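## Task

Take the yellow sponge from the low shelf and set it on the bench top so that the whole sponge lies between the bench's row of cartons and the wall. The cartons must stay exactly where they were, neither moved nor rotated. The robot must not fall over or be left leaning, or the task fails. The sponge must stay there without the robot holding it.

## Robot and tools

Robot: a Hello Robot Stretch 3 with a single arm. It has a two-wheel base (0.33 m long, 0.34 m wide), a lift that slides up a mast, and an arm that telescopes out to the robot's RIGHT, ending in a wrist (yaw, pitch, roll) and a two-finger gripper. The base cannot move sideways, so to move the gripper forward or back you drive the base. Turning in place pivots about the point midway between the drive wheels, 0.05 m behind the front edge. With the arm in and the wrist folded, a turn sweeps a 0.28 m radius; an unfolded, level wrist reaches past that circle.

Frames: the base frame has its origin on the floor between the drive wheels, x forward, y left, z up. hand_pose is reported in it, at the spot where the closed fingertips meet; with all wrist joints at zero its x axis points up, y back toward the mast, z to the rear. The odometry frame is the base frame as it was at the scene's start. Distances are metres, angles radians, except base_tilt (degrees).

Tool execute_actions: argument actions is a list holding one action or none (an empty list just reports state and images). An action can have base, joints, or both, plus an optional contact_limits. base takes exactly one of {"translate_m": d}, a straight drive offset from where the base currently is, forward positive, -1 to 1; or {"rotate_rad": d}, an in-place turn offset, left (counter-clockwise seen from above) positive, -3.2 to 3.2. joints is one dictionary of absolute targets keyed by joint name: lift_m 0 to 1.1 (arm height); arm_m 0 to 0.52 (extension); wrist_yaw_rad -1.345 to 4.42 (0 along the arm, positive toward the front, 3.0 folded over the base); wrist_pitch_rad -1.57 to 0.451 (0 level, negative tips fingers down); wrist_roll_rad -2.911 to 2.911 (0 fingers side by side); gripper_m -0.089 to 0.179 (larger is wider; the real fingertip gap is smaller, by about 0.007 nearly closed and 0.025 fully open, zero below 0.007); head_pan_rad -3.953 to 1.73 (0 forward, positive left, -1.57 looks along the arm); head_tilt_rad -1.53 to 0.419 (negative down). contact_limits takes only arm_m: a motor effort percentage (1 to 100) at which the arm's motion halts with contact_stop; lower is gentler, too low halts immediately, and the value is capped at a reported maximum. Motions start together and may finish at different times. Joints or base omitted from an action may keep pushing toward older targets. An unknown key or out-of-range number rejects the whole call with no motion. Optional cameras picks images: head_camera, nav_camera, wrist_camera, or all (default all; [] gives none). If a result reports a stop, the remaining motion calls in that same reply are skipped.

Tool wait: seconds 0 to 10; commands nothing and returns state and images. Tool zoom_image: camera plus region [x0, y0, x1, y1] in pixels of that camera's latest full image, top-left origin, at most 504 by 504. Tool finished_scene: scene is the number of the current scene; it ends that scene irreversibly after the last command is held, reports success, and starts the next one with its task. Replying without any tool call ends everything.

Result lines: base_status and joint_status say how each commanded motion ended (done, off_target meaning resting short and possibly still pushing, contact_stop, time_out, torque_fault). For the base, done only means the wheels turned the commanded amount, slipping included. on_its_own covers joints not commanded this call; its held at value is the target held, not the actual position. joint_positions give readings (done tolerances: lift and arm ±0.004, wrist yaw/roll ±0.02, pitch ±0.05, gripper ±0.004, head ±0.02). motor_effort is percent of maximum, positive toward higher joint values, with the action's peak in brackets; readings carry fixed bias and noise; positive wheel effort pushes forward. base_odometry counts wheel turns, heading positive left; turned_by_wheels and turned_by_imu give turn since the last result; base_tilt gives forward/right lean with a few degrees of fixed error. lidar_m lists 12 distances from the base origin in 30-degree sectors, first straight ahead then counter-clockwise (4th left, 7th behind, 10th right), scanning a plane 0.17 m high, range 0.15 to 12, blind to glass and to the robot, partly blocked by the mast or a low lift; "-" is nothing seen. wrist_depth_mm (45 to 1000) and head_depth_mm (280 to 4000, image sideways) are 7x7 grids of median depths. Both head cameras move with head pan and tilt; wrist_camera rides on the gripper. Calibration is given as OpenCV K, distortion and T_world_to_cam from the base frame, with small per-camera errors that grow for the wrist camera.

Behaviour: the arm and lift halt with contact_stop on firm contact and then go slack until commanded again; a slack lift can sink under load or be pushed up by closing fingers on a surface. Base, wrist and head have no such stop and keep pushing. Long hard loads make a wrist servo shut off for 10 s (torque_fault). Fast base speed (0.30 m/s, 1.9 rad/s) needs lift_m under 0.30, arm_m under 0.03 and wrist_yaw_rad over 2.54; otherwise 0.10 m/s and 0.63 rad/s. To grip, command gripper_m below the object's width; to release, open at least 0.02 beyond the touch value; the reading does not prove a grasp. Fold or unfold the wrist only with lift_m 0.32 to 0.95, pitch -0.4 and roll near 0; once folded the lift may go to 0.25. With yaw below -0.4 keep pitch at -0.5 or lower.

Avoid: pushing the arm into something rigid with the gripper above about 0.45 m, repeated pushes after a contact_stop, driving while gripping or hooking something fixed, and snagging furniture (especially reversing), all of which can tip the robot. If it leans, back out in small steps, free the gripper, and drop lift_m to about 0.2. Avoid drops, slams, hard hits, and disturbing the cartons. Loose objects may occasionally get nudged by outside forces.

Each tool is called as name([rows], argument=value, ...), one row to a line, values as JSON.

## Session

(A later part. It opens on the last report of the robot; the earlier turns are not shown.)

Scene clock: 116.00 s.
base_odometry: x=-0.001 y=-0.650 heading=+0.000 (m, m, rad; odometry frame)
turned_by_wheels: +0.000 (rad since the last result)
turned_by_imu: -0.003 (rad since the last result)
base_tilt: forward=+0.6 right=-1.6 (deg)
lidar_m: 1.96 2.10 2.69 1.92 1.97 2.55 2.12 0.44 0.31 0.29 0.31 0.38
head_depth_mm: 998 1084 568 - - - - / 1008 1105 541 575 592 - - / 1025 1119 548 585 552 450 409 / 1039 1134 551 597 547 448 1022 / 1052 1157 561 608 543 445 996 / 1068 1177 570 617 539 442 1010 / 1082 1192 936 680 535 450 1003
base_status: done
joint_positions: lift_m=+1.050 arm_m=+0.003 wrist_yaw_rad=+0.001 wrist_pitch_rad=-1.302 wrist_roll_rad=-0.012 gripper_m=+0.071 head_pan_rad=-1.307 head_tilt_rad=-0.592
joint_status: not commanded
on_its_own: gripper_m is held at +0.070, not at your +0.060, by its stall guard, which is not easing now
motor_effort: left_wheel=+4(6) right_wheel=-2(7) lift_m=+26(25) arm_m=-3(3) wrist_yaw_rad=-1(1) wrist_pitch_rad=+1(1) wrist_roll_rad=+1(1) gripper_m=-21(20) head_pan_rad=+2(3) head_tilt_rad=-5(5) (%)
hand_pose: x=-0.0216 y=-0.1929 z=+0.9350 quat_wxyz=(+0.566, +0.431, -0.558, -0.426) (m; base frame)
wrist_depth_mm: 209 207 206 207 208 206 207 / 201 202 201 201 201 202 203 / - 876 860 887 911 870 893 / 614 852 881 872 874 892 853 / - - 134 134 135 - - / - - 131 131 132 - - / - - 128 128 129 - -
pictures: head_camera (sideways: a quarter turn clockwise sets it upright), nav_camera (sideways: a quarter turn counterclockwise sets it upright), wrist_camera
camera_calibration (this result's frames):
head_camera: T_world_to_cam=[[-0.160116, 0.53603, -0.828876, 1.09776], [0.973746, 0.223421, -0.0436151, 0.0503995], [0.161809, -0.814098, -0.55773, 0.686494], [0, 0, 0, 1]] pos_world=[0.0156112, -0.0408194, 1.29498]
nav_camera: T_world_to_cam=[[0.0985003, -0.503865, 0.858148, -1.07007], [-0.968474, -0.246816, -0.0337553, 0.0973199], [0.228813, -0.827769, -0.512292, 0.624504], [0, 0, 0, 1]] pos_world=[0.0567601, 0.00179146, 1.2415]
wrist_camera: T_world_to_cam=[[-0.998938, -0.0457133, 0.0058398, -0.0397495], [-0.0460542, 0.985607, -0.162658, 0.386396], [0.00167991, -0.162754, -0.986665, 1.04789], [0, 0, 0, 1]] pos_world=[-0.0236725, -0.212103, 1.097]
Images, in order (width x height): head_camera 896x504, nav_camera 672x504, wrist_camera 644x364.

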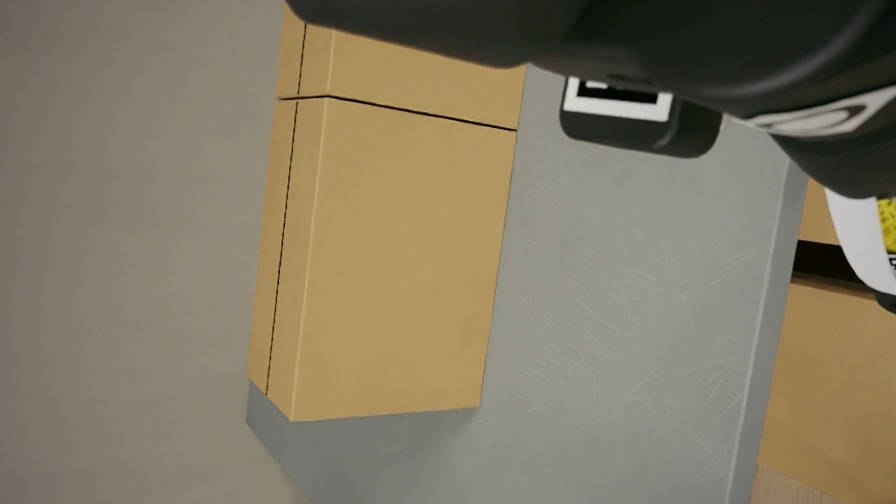

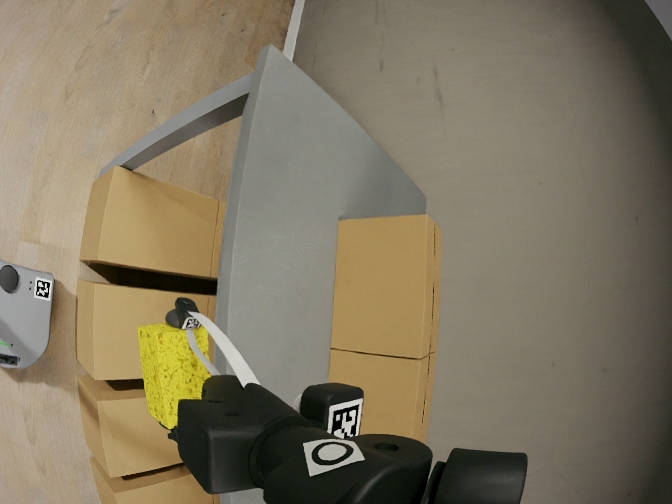

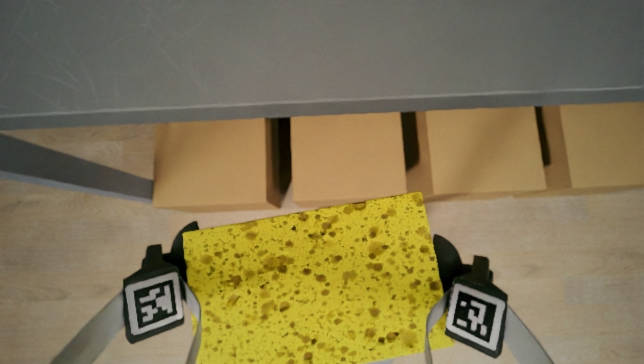

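execute_actions([
  {"base":{"translate_m":0.78},"joints":{"lift_m":1.1}},
], cameras=[])

execute_actions([
  {"base":{"rotate_rad":-1.571}},
], cameras=[])

execute_actions([
  {"base":{"translate_m":0.85}},
], cameras=[])

execute_actions([
  {"joints":{"arm_m":0.5}},
])

Scene clock: 140.33 s.
base_odometry: x=+0.779 y=-0.650 heading=+0.000 (m, m, rad; odometry frame)
turned_by_wheels: +0.000 (rad since the last result)
turned_by_imu: +0.008 (rad since the last result)
base_tilt: forward=+0.7 right=-1.7 (deg)
lidar_m: 1.19 1.43 1.84 2.58 2.37 2.66 1.22 0.42 0.45 1.12 1.18 1.54
head_depth_mm: 953 1036 1132 - - - - / 965 1053 1155 1252 1501 - - / 980 1068 1175 1314 1471 1578 - / 994 1083 1200 1334 1506 1528 - / 1009 1104 1222 1360 1536 1513 1309 / 1027 1126 1245 1394 1578 1500 1275 / 1038 1142 1265 1418 1615 1491 1269
base_status: done
joint_positions: lift_m=+1.098 arm_m=+0.003 wrist_yaw_rad=+0.001 wrist_pitch_rad=-1.302 wrist_roll_rad=-0.012 gripper_m=+0.071 head_pan_rad=-1.307 head_tilt_rad=-0.593
joint_status: all done
joint sent to its limit — the command would take lift_m past its upper limit, so that joint was sent only as far as its limit.
on_its_own: gripper_m is held at +0.070, not at your +0.060, by its stall guard, which is not easing now
motor_effort: left_wheel=+4(7) right_wheel=-2(3) lift_m=+26(27) arm_m=-3(3) wrist_yaw_rad=+0(0) wrist_pitch_rad=+1(0) wrist_roll_rad=+0(1) gripper_m=-20(21) head_pan_rad=+3(2) head_tilt_rad=-5(5) (%)
hand_pose: x=-0.0216 y=-0.1929 z=+0.9832 quat_wxyz=(+0.566, +0.431, -0.558, -0.426) (m; base frame)
wrist_depth_mm: - - - - - 966 972 / - - - - - 955 955 / - - - - - 944 388 / - - - - - 636 891 / - - 134 134 135 - - / - - 130 131 131 - - / - - 128 128 129 - -
pictures: none
No camera images: the call's "cameras" was empty. Leave "cameras" out to get every camera's image.

Scene clock: 143.77 s.
base_odometry: x=+0.779 y=-0.650 heading=-1.571 (m, m, rad; odometry frame)
turned_by_wheels: -1.571 (rad since the last result)
turned_by_imu: -1.577 (rad since the last result)
base_tilt: forward=+0.6 right=-1.6 (deg)
lidar_m: 1.12 1.18 1.53 1.19 1.19 1.84 2.58 2.13 2.63 1.27 0.42 0.45
head_depth_mm: 2632 2841 3005 - - - - / 2633 2874 3060 2561 1775 - - / 2698 2942 3093 2410 1868 1580 - / 2796 2984 3132 2202 1850 1520 - / 2832 1570 1157 1872 1511 1406 1280 / 2785 1309 948 1651 1494 1212 1050 / 2373 1080 936 680 1319 1217 985
base_status: done
joint_positions: lift_m=+1.098 arm_m=+0.003 wrist_yaw_rad=+0.001 wrist_pitch_rad=-1.302 wrist_roll_rad=-0.012 gripper_m=+0.071 head_pan_rad=-1.307 head_tilt_rad=-0.593
joint_status: not commanded
on_its_own: gripper_m is held at +0.070, not at your +0.060, by its stall guard, which is not easing now
motor_effort: left_wheel=+4(7) right_wheel=-3(6) lift_m=+26(26) arm_m=-3(3) wrist_yaw_rad=+0(0) wrist_pitch_rad=+1(1) wrist_roll_rad=+1(1) gripper_m=-20(19) head_pan_rad=+2(2) head_tilt_rad=-4(5) (%)
hand_pose: x=-0.0216 y=-0.1929 z=+0.9832 quat_wxyz=(+0.566, +0.431, -0.558, -0.426) (m; base frame)
wrist_depth_mm: 976 - - - - - - / 970 949 - - - - - / 415 924 - - - - - / 986 - - - - - - / - - 134 134 135 - - / - - 130 131 131 - - / - - 128 127 128 - -
pictures: none
No camera images: the call's "cameras" was empty. Leave "cameras" out to get every camera's image.

Scene clock: 153.77 s.
base_odometry: x=+0.780 y=-1.500 heading=-1.571 (m, m, rad; odometry frame)
turned_by_wheels: +0.000 (rad since the last result)
turned_by_imu: +0.008 (rad since the last result)
base_tilt: forward=+0.5 right=-1.6 (deg)
lidar_m: 0.31 0.31 0.41 0.96 1.63 2.07 3.42 0.51 0.35 0.33 0.34 0.32
head_depth_mm: 2629 2750 1073 - - - - / 2672 2792 1004 747 522 - - / 2691 1633 993 707 552 464 - / 1654 1488 976 700 547 449 - / 1062 1163 959 693 542 445 404 / 779 833 857 687 539 442 946 / 617 653 689 663 534 439 599
base_status: done
joint_positions: lift_m=+1.098 arm_m=+0.003 wrist_yaw_rad=+0.001 wrist_pitch_rad=-1.302 wrist_roll_rad=-0.012 gripper_m=+0.071 head_pan_rad=-1.307 head_tilt_rad=-0.593
joint_status: not commanded
on_its_own: gripper_m is held at +0.070, not at your +0.060, by its stall guard, which is not easing now
motor_effort: left_wheel=+3(6) right_wheel=-3(4) lift_m=+27(26) arm_m=-3(3) wrist_yaw_rad=+0(0) wrist_pitch_rad=+1(1) wrist_roll_rad=+1(0) gripper_m=-21(20) head_pan_rad=+3(3) head_tilt_rad=-5(5) (%)
hand_pose: x=-0.0216 y=-0.1929 z=+0.9832 quat_wxyz=(+0.566, +0.431, -0.558, -0.426) (m; base frame)
wrist_depth_mm: 262 260 261 261 261 260 259 / 254 255 253 252 254 255 253 / 248 246 248 246 248 246 245 / 258 474 732 908 911 930 712 / 428 602 134 135 135 - - / 422 537 131 131 131 - - / 408 654 128 129 129 - -
pictures: none
No camera images: the call's "cameras" was empty. Leave "cameras" out to get every camera's image.

Scene clock: 158.60 s.
base_odometry: x=+0.780 y=-1.500 heading=-1.571 (m, m, rad; odometry frame)
turned_by_wheels: +0.000 (rad since the last result)
turned_by_imu: +0.000 (rad since the last result)
base_tilt: forward=+0.7 right=-1.5 (deg)
lidar_m: 0.31 0.31 0.41 0.96 1.63 2.07 3.42 0.51 0.35 0.33 0.34 0.32
head_depth_mm: 2610 - 1013 695 558 456 385 / 2667 2788 998 686 555 454 392 / 2669 1633 992 706 551 451 399 / 1653 1490 976 700 546 448 405 / 1059 1161 961 693 542 445 405 / 781 836 856 687 538 442 944 / 618 651 689 662 534 439 600
base_status: not commanded
joint_positions: lift_m=+1.098 arm_m=+0.500 wrist_yaw_rad=+0.001 wrist_pitch_rad=-1.302 wrist_roll_rad=-0.012 gripper_m=+0.071 head_pan_rad=-1.307 head_tilt_rad=-0.593
joint_status: all done
on_its_own: gripper_m is held at +0.070, not at your +0.060, by its stall guard, which is not easing now
motor_effort: left_wheel=+3(3) right_wheel=-2(3) lift_m=+26(26) arm_m=+3(2) wrist_yaw_rad=+0(0) wrist_pitch_rad=+1(1) wrist_roll_rad=+1(0) gripper_m=-19(20) head_pan_rad=+3(2) head_tilt_rad=-4(4) (%)
hand_pose: x=-0.0216 y=-0.6895 z=+0.9832 quat_wxyz=(+0.566, +0.431, -0.559, -0.426) (m; base frame)
wrist_depth_mm: 259 260 257 257 256 257 199 / 252 252 253 251 254 250 200 / 246 245 247 245 245 245 204 / 240 240 239 241 239 241 204 / 235 236 133 134 135 234 204 / 229 230 131 131 131 228 207 / 225 223 128 128 129 223 207
pictures: head_camera (sideways: a quarter turn clockwise sets it upright), nav_camera (sideways: a quarter turn counterclockwise sets it upright), wrist_camera
camera_calibration (this result's frames):
head_camera: T_world_to_cam=[[-0.160317, 0.536367, -0.828619, 1.09743], [0.973698, 0.223626, -0.0436326, 0.0504225], [0.161898, -0.813819, -0.558111, 0.686989], [0, 0, 0, 1]] pos_world=[0.0156181, -0.0408145, 1.29496]
nav_camera: T_world_to_cam=[[0.0986991, -0.504227, 0.857912, -1.06977], [-0.968431, -0.246986, -0.0337488, 0.0973112], [0.228909, -0.827498, -0.512687, 0.625017], [0, 0, 0, 1]] pos_world=[0.0567525, 0.00182792, 1.24149]
wrist_camera: T_world_to_cam=[[-0.998945, -0.0455522, 0.00583579, -0.0626217], [-0.0458945, 0.985615, -0.162657, 0.883649], [0.00165755, -0.162753, -0.986665, 1.01462], [0, 0, 0, 1]] pos_world=[-0.0236828, -0.708657, 1.14519]
Images, in order (width x height): head_camera 896x504, nav_camera 672x504, wrist_camera 644x364.

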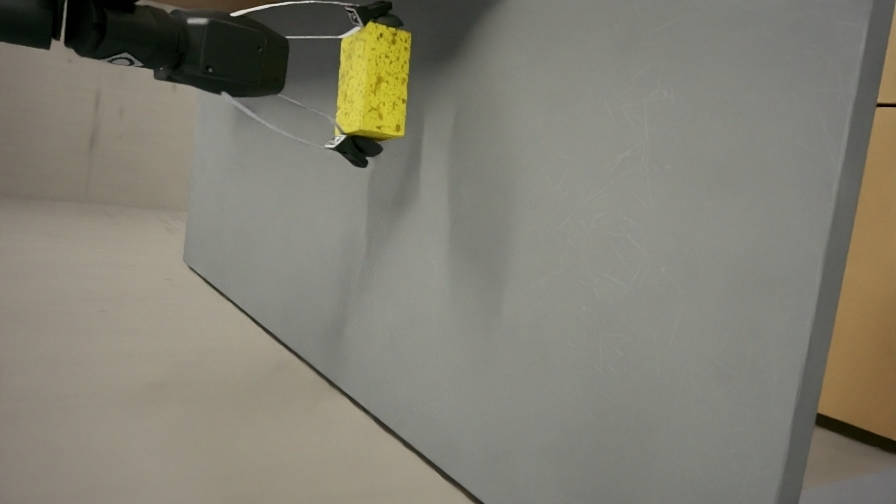

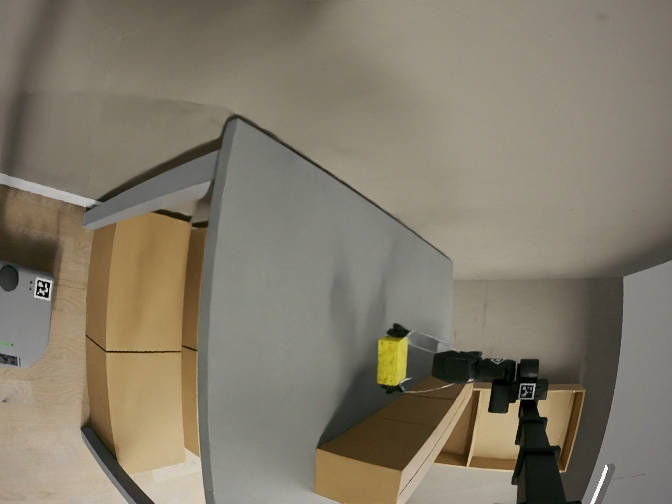

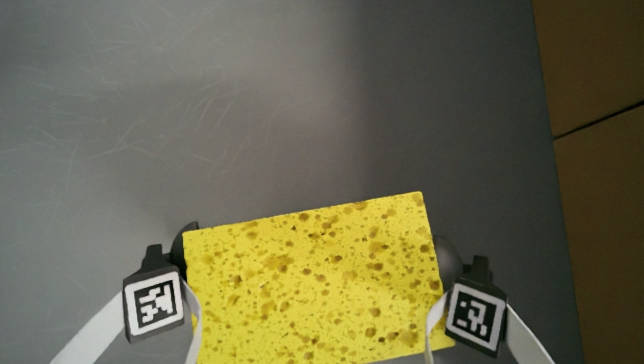

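Lower by 0.052 (pick depth was 186, now 240).

execute_actions([
  {"joints":{"lift_m":1.048}},
], cameras=[])

execute_actions([
  {"joints":{"gripper_m":0.15}},
], cameras=[])

execute_actions([
  {"joints":{"lift_m":1.1}},
], cameras=[])

execute_actions([
  {"joints":{"arm_m":0.0}},
], cameras=["nav_camera"])

finished_scene(scene=1)

Scene clock: 169.07 s.
base_odometry: x=+0.780 y=-1.500 heading=-1.571 (m, m, rad; odometry frame)
turned_by_wheels: +0.000 (rad since the last result)
turned_by_imu: +0.000 (rad since the last result)
base_tilt: forward=+0.5 right=-1.5 (deg)
lidar_m: 0.31 0.31 0.41 0.96 1.63 2.07 3.41 0.51 0.35 0.33 0.34 0.32
head_depth_mm: 2577 - 959 691 559 456 386 / 2664 2827 943 685 554 453 391 / 2648 1640 990 704 551 451 399 / 1651 1497 972 700 546 448 405 / 1062 1160 961 693 542 445 404 / 781 836 855 687 538 442 945 / 617 652 689 663 534 439 600
base_status: not commanded
joint_positions: lift_m=+1.048 arm_m=+0.500 wrist_yaw_rad=+0.001 wrist_pitch_rad=-1.302 wrist_roll_rad=-0.012 gripper_m=+0.071 head_pan_rad=-1.307 head_tilt_rad=-0.593
joint_status: all done
on_its_own: gripper_m is held at +0.070, not at your +0.060, by its stall guard, which is not easing now
motor_effort: left_wheel=+3(4) right_wheel=-3(2) lift_m=+17(25) arm_m=+3(3) wrist_yaw_rad=-1(0) wrist_pitch_rad=+1(0) wrist_roll_rad=+0(0) gripper_m=-21(21) head_pan_rad=+3(3) head_tilt_rad=-4(5) (%)
hand_pose: x=-0.0216 y=-0.6895 z=+0.9335 quat_wxyz=(+0.566, +0.431, -0.559, -0.426) (m; base frame)
wrist_depth_mm: 204 204 203 204 204 204 199 / 200 199 200 199 198 200 196 / 195 194 194 194 193 192 192 / 189 189 189 189 188 188 189 / 185 185 133 134 135 184 185 / 181 182 131 131 132 180 180 / 178 177 128 128 129 175 175
pictures: none
No camera images: the call's "cameras" was empty. Leave "cameras" out to get every camera's image.

Scene clock: 170.37 s.
base_odometry: x=+0.780 y=-1.500 heading=-1.571 (m, m, rad; odometry frame)
turned_by_wheels: +0.000 (rad since the last result)
turned_by_imu: +0.000 (rad since the last result)
base_tilt: forward=+0.6 right=-1.5 (deg)
lidar_m: 0.31 0.31 0.41 0.96 1.62 2.07 3.42 0.51 0.35 0.33 0.34 0.32
head_depth_mm: 2579 - 957 690 559 456 385 / 2675 2822 945 686 555 453 392 / 2678 1639 986 702 551 450 399 / 1655 1497 974 699 546 448 405 / 1060 1162 963 692 542 445 404 / 781 835 856 688 538 442 947 / 619 652 690 663 534 439 600
base_status: not commanded
joint_positions: lift_m=+1.048 arm_m=+0.500 wrist_yaw_rad=+0.001 wrist_pitch_rad=-1.302 wrist_roll_rad=-0.012 gripper_m=+0.150 head_pan_rad=-1.307 head_tilt_rad=-0.593
joint_status: all done
motor_effort: left_wheel=+3(3) right_wheel=-3(2) lift_m=+17(17) arm_m=+3(3) wrist_yaw_rad=+0(0) wrist_pitch_rad=+1(1) wrist_roll_rad=+1(1) gripper_m=+0(87) head_pan_rad=+3(3) head_tilt_rad=-5(4) (%)
hand_pose: x=-0.0216 y=-0.6895 z=+0.9335 quat_wxyz=(+0.566, +0.431, -0.559, -0.426) (m; base frame)
wrist_depth_mm: 205 205 203 203 204 204 200 / 200 199 199 200 198 199 196 / 194 195 194 194 193 193 192 / 191 189 190 188 189 189 188 / 185 186 140 140 141 185 184 / 181 181 137 137 137 181 180 / - 176 134 133 174 175 175
pictures: none
No camera images: the call's "cameras" was empty. Leave "cameras" out to get every camera's image.

Scene clock: 171.67 s.
base_odometry: x=+0.780 y=-1.500 heading=-1.571 (m, m, rad; odometry frame)
turned_by_wheels: +0.000 (rad since the last result)
turned_by_imu: +0.000 (rad since the last result)
base_tilt: forward=+0.6 right=-1.6 (deg)
lidar_m: 0.31 0.31 0.41 0.96 1.63 2.07 3.41 0.51 0.35 0.33 0.34 0.33
head_depth_mm: 2635 - 1013 693 560 456 385 / 2661 2790 999 687 555 453 392 / 2678 1640 993 706 550 451 399 / 1652 1491 973 700 546 448 405 / 1061 1163 959 695 542 444 404 / 781 834 856 686 538 442 946 / 618 651 687 664 534 439 599
base_status: not commanded
joint_positions: lift_m=+1.098 arm_m=+0.500 wrist_yaw_rad=+0.001 wrist_pitch_rad=-1.302 wrist_roll_rad=-0.012 gripper_m=+0.150 head_pan_rad=-1.307 head_tilt_rad=-0.593
joint_status: all done
joint sent to its limit — the command would take lift_m past its upper limit, so that joint was sent only as far as its limit.
motor_effort: left_wheel=+3(3) right_wheel=-2(2) lift_m=+26(28) arm_m=+3(3) wrist_yaw_rad=+0(0) wrist_pitch_rad=+1(1) wrist_roll_rad=+1(1) gripper_m=+0(1) head_pan_rad=+3(3) head_tilt_rad=-5(4) (%)
hand_pose: x=-0.0216 y=-0.6895 z=+0.9832 quat_wxyz=(+0.566, +0.431, -0.559, -0.426) (m; base frame)
wrist_depth_mm: 259 261 259 260 259 259 199 / 253 253 253 253 253 253 201 / 245 246 248 245 246 245 203 / 241 241 241 242 241 239 205 / 234 237 235 189 233 234 206 / 230 229 188 186 227 230 206 / - 224 223 223 224 222 198
pictures: none
No camera images: the call's "cameras" was empty. Leave "cameras" out to get every camera's image.

Scene clock: 176.50 s.
base_odometry: x=+0.780 y=-1.500 heading=-1.571 (m, m, rad; odometry frame)
turned_by_wheels: +0.000 (rad since the last result)
turned_by_imu: +0.000 (rad since the last result)
base_tilt: forward=+0.6 right=-1.6 (deg)
lidar_m: 0.31 0.31 0.41 0.96 1.63 2.07 3.41 0.51 0.35 0.33 0.34 0.33
head_depth_mm: 2629 2733 1071 - - - - / 2673 2792 1004 687 521 - - / 2664 1638 986 706 550 469 683 / 1655 1493 974 700 548 459 675 / 1060 1160 962 693 541 445 403 / 782 836 854 687 538 442 947 / 616 651 688 663 534 439 600
base_status: not commanded
joint_positions: lift_m=+1.098 arm_m=+0.003 wrist_yaw_rad=+0.001 wrist_pitch_rad=-1.302 wrist_roll_rad=-0.012 gripper_m=+0.150 head_pan_rad=-1.307 head_tilt_rad=-0.593
joint_status: all done
joint sent to its limit — the command would take arm_m past its lower limit, so that joint was sent only as far as its limit.
motor_effort: left_wheel=+3(3) right_wheel=-3(2) lift_m=+27(26) arm_m=-3(3) wrist_yaw_rad=+0(0) wrist_pitch_rad=+1(1) wrist_roll_rad=+1(1) gripper_m=+0(1) head_pan_rad=+2(3) head_tilt_rad=-5(4) (%)
hand_pose: x=-0.0216 y=-0.1929 z=+0.9832 quat_wxyz=(+0.566, +0.431, -0.559, -0.426) (m; base frame)
wrist_depth_mm: 260 262 258 260 260 259 257 / 253 254 254 255 252 254 252 / 249 248 248 246 247 247 246 / 254 472 739 915 914 926 709 / 427 637 - - - - - / 412 791 - - - - - / 416 657 - - - - -
pictures: nav_camera (sideways: a quarter turn counterclockwise sets it upright)
camera_calibration (this result's frames):
nav_camera: T_world_to_cam=[[0.0987984, -0.504208, 0.857912, -1.06977], [-0.968383, -0.247176, -0.0337488, 0.0973109], [0.229072, -0.827453, -0.512687, 0.625016], [0, 0, 0, 1]] pos_world=[0.0567522, 0.00183789, 1.24149]
Images, in order (width x height): nav_camera 672x504.

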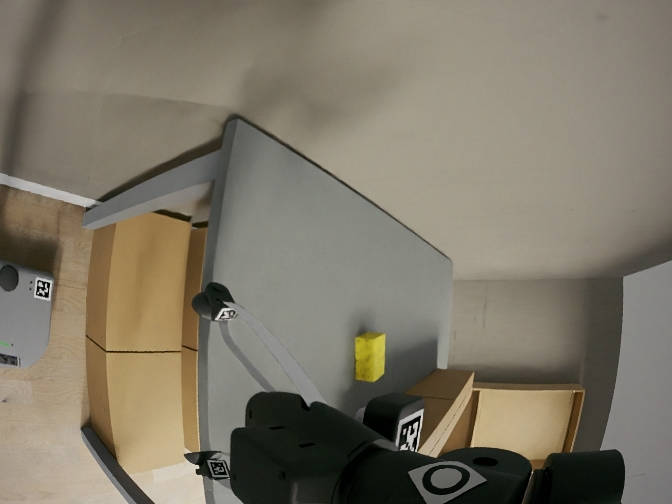

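The scene is finished: the task was done.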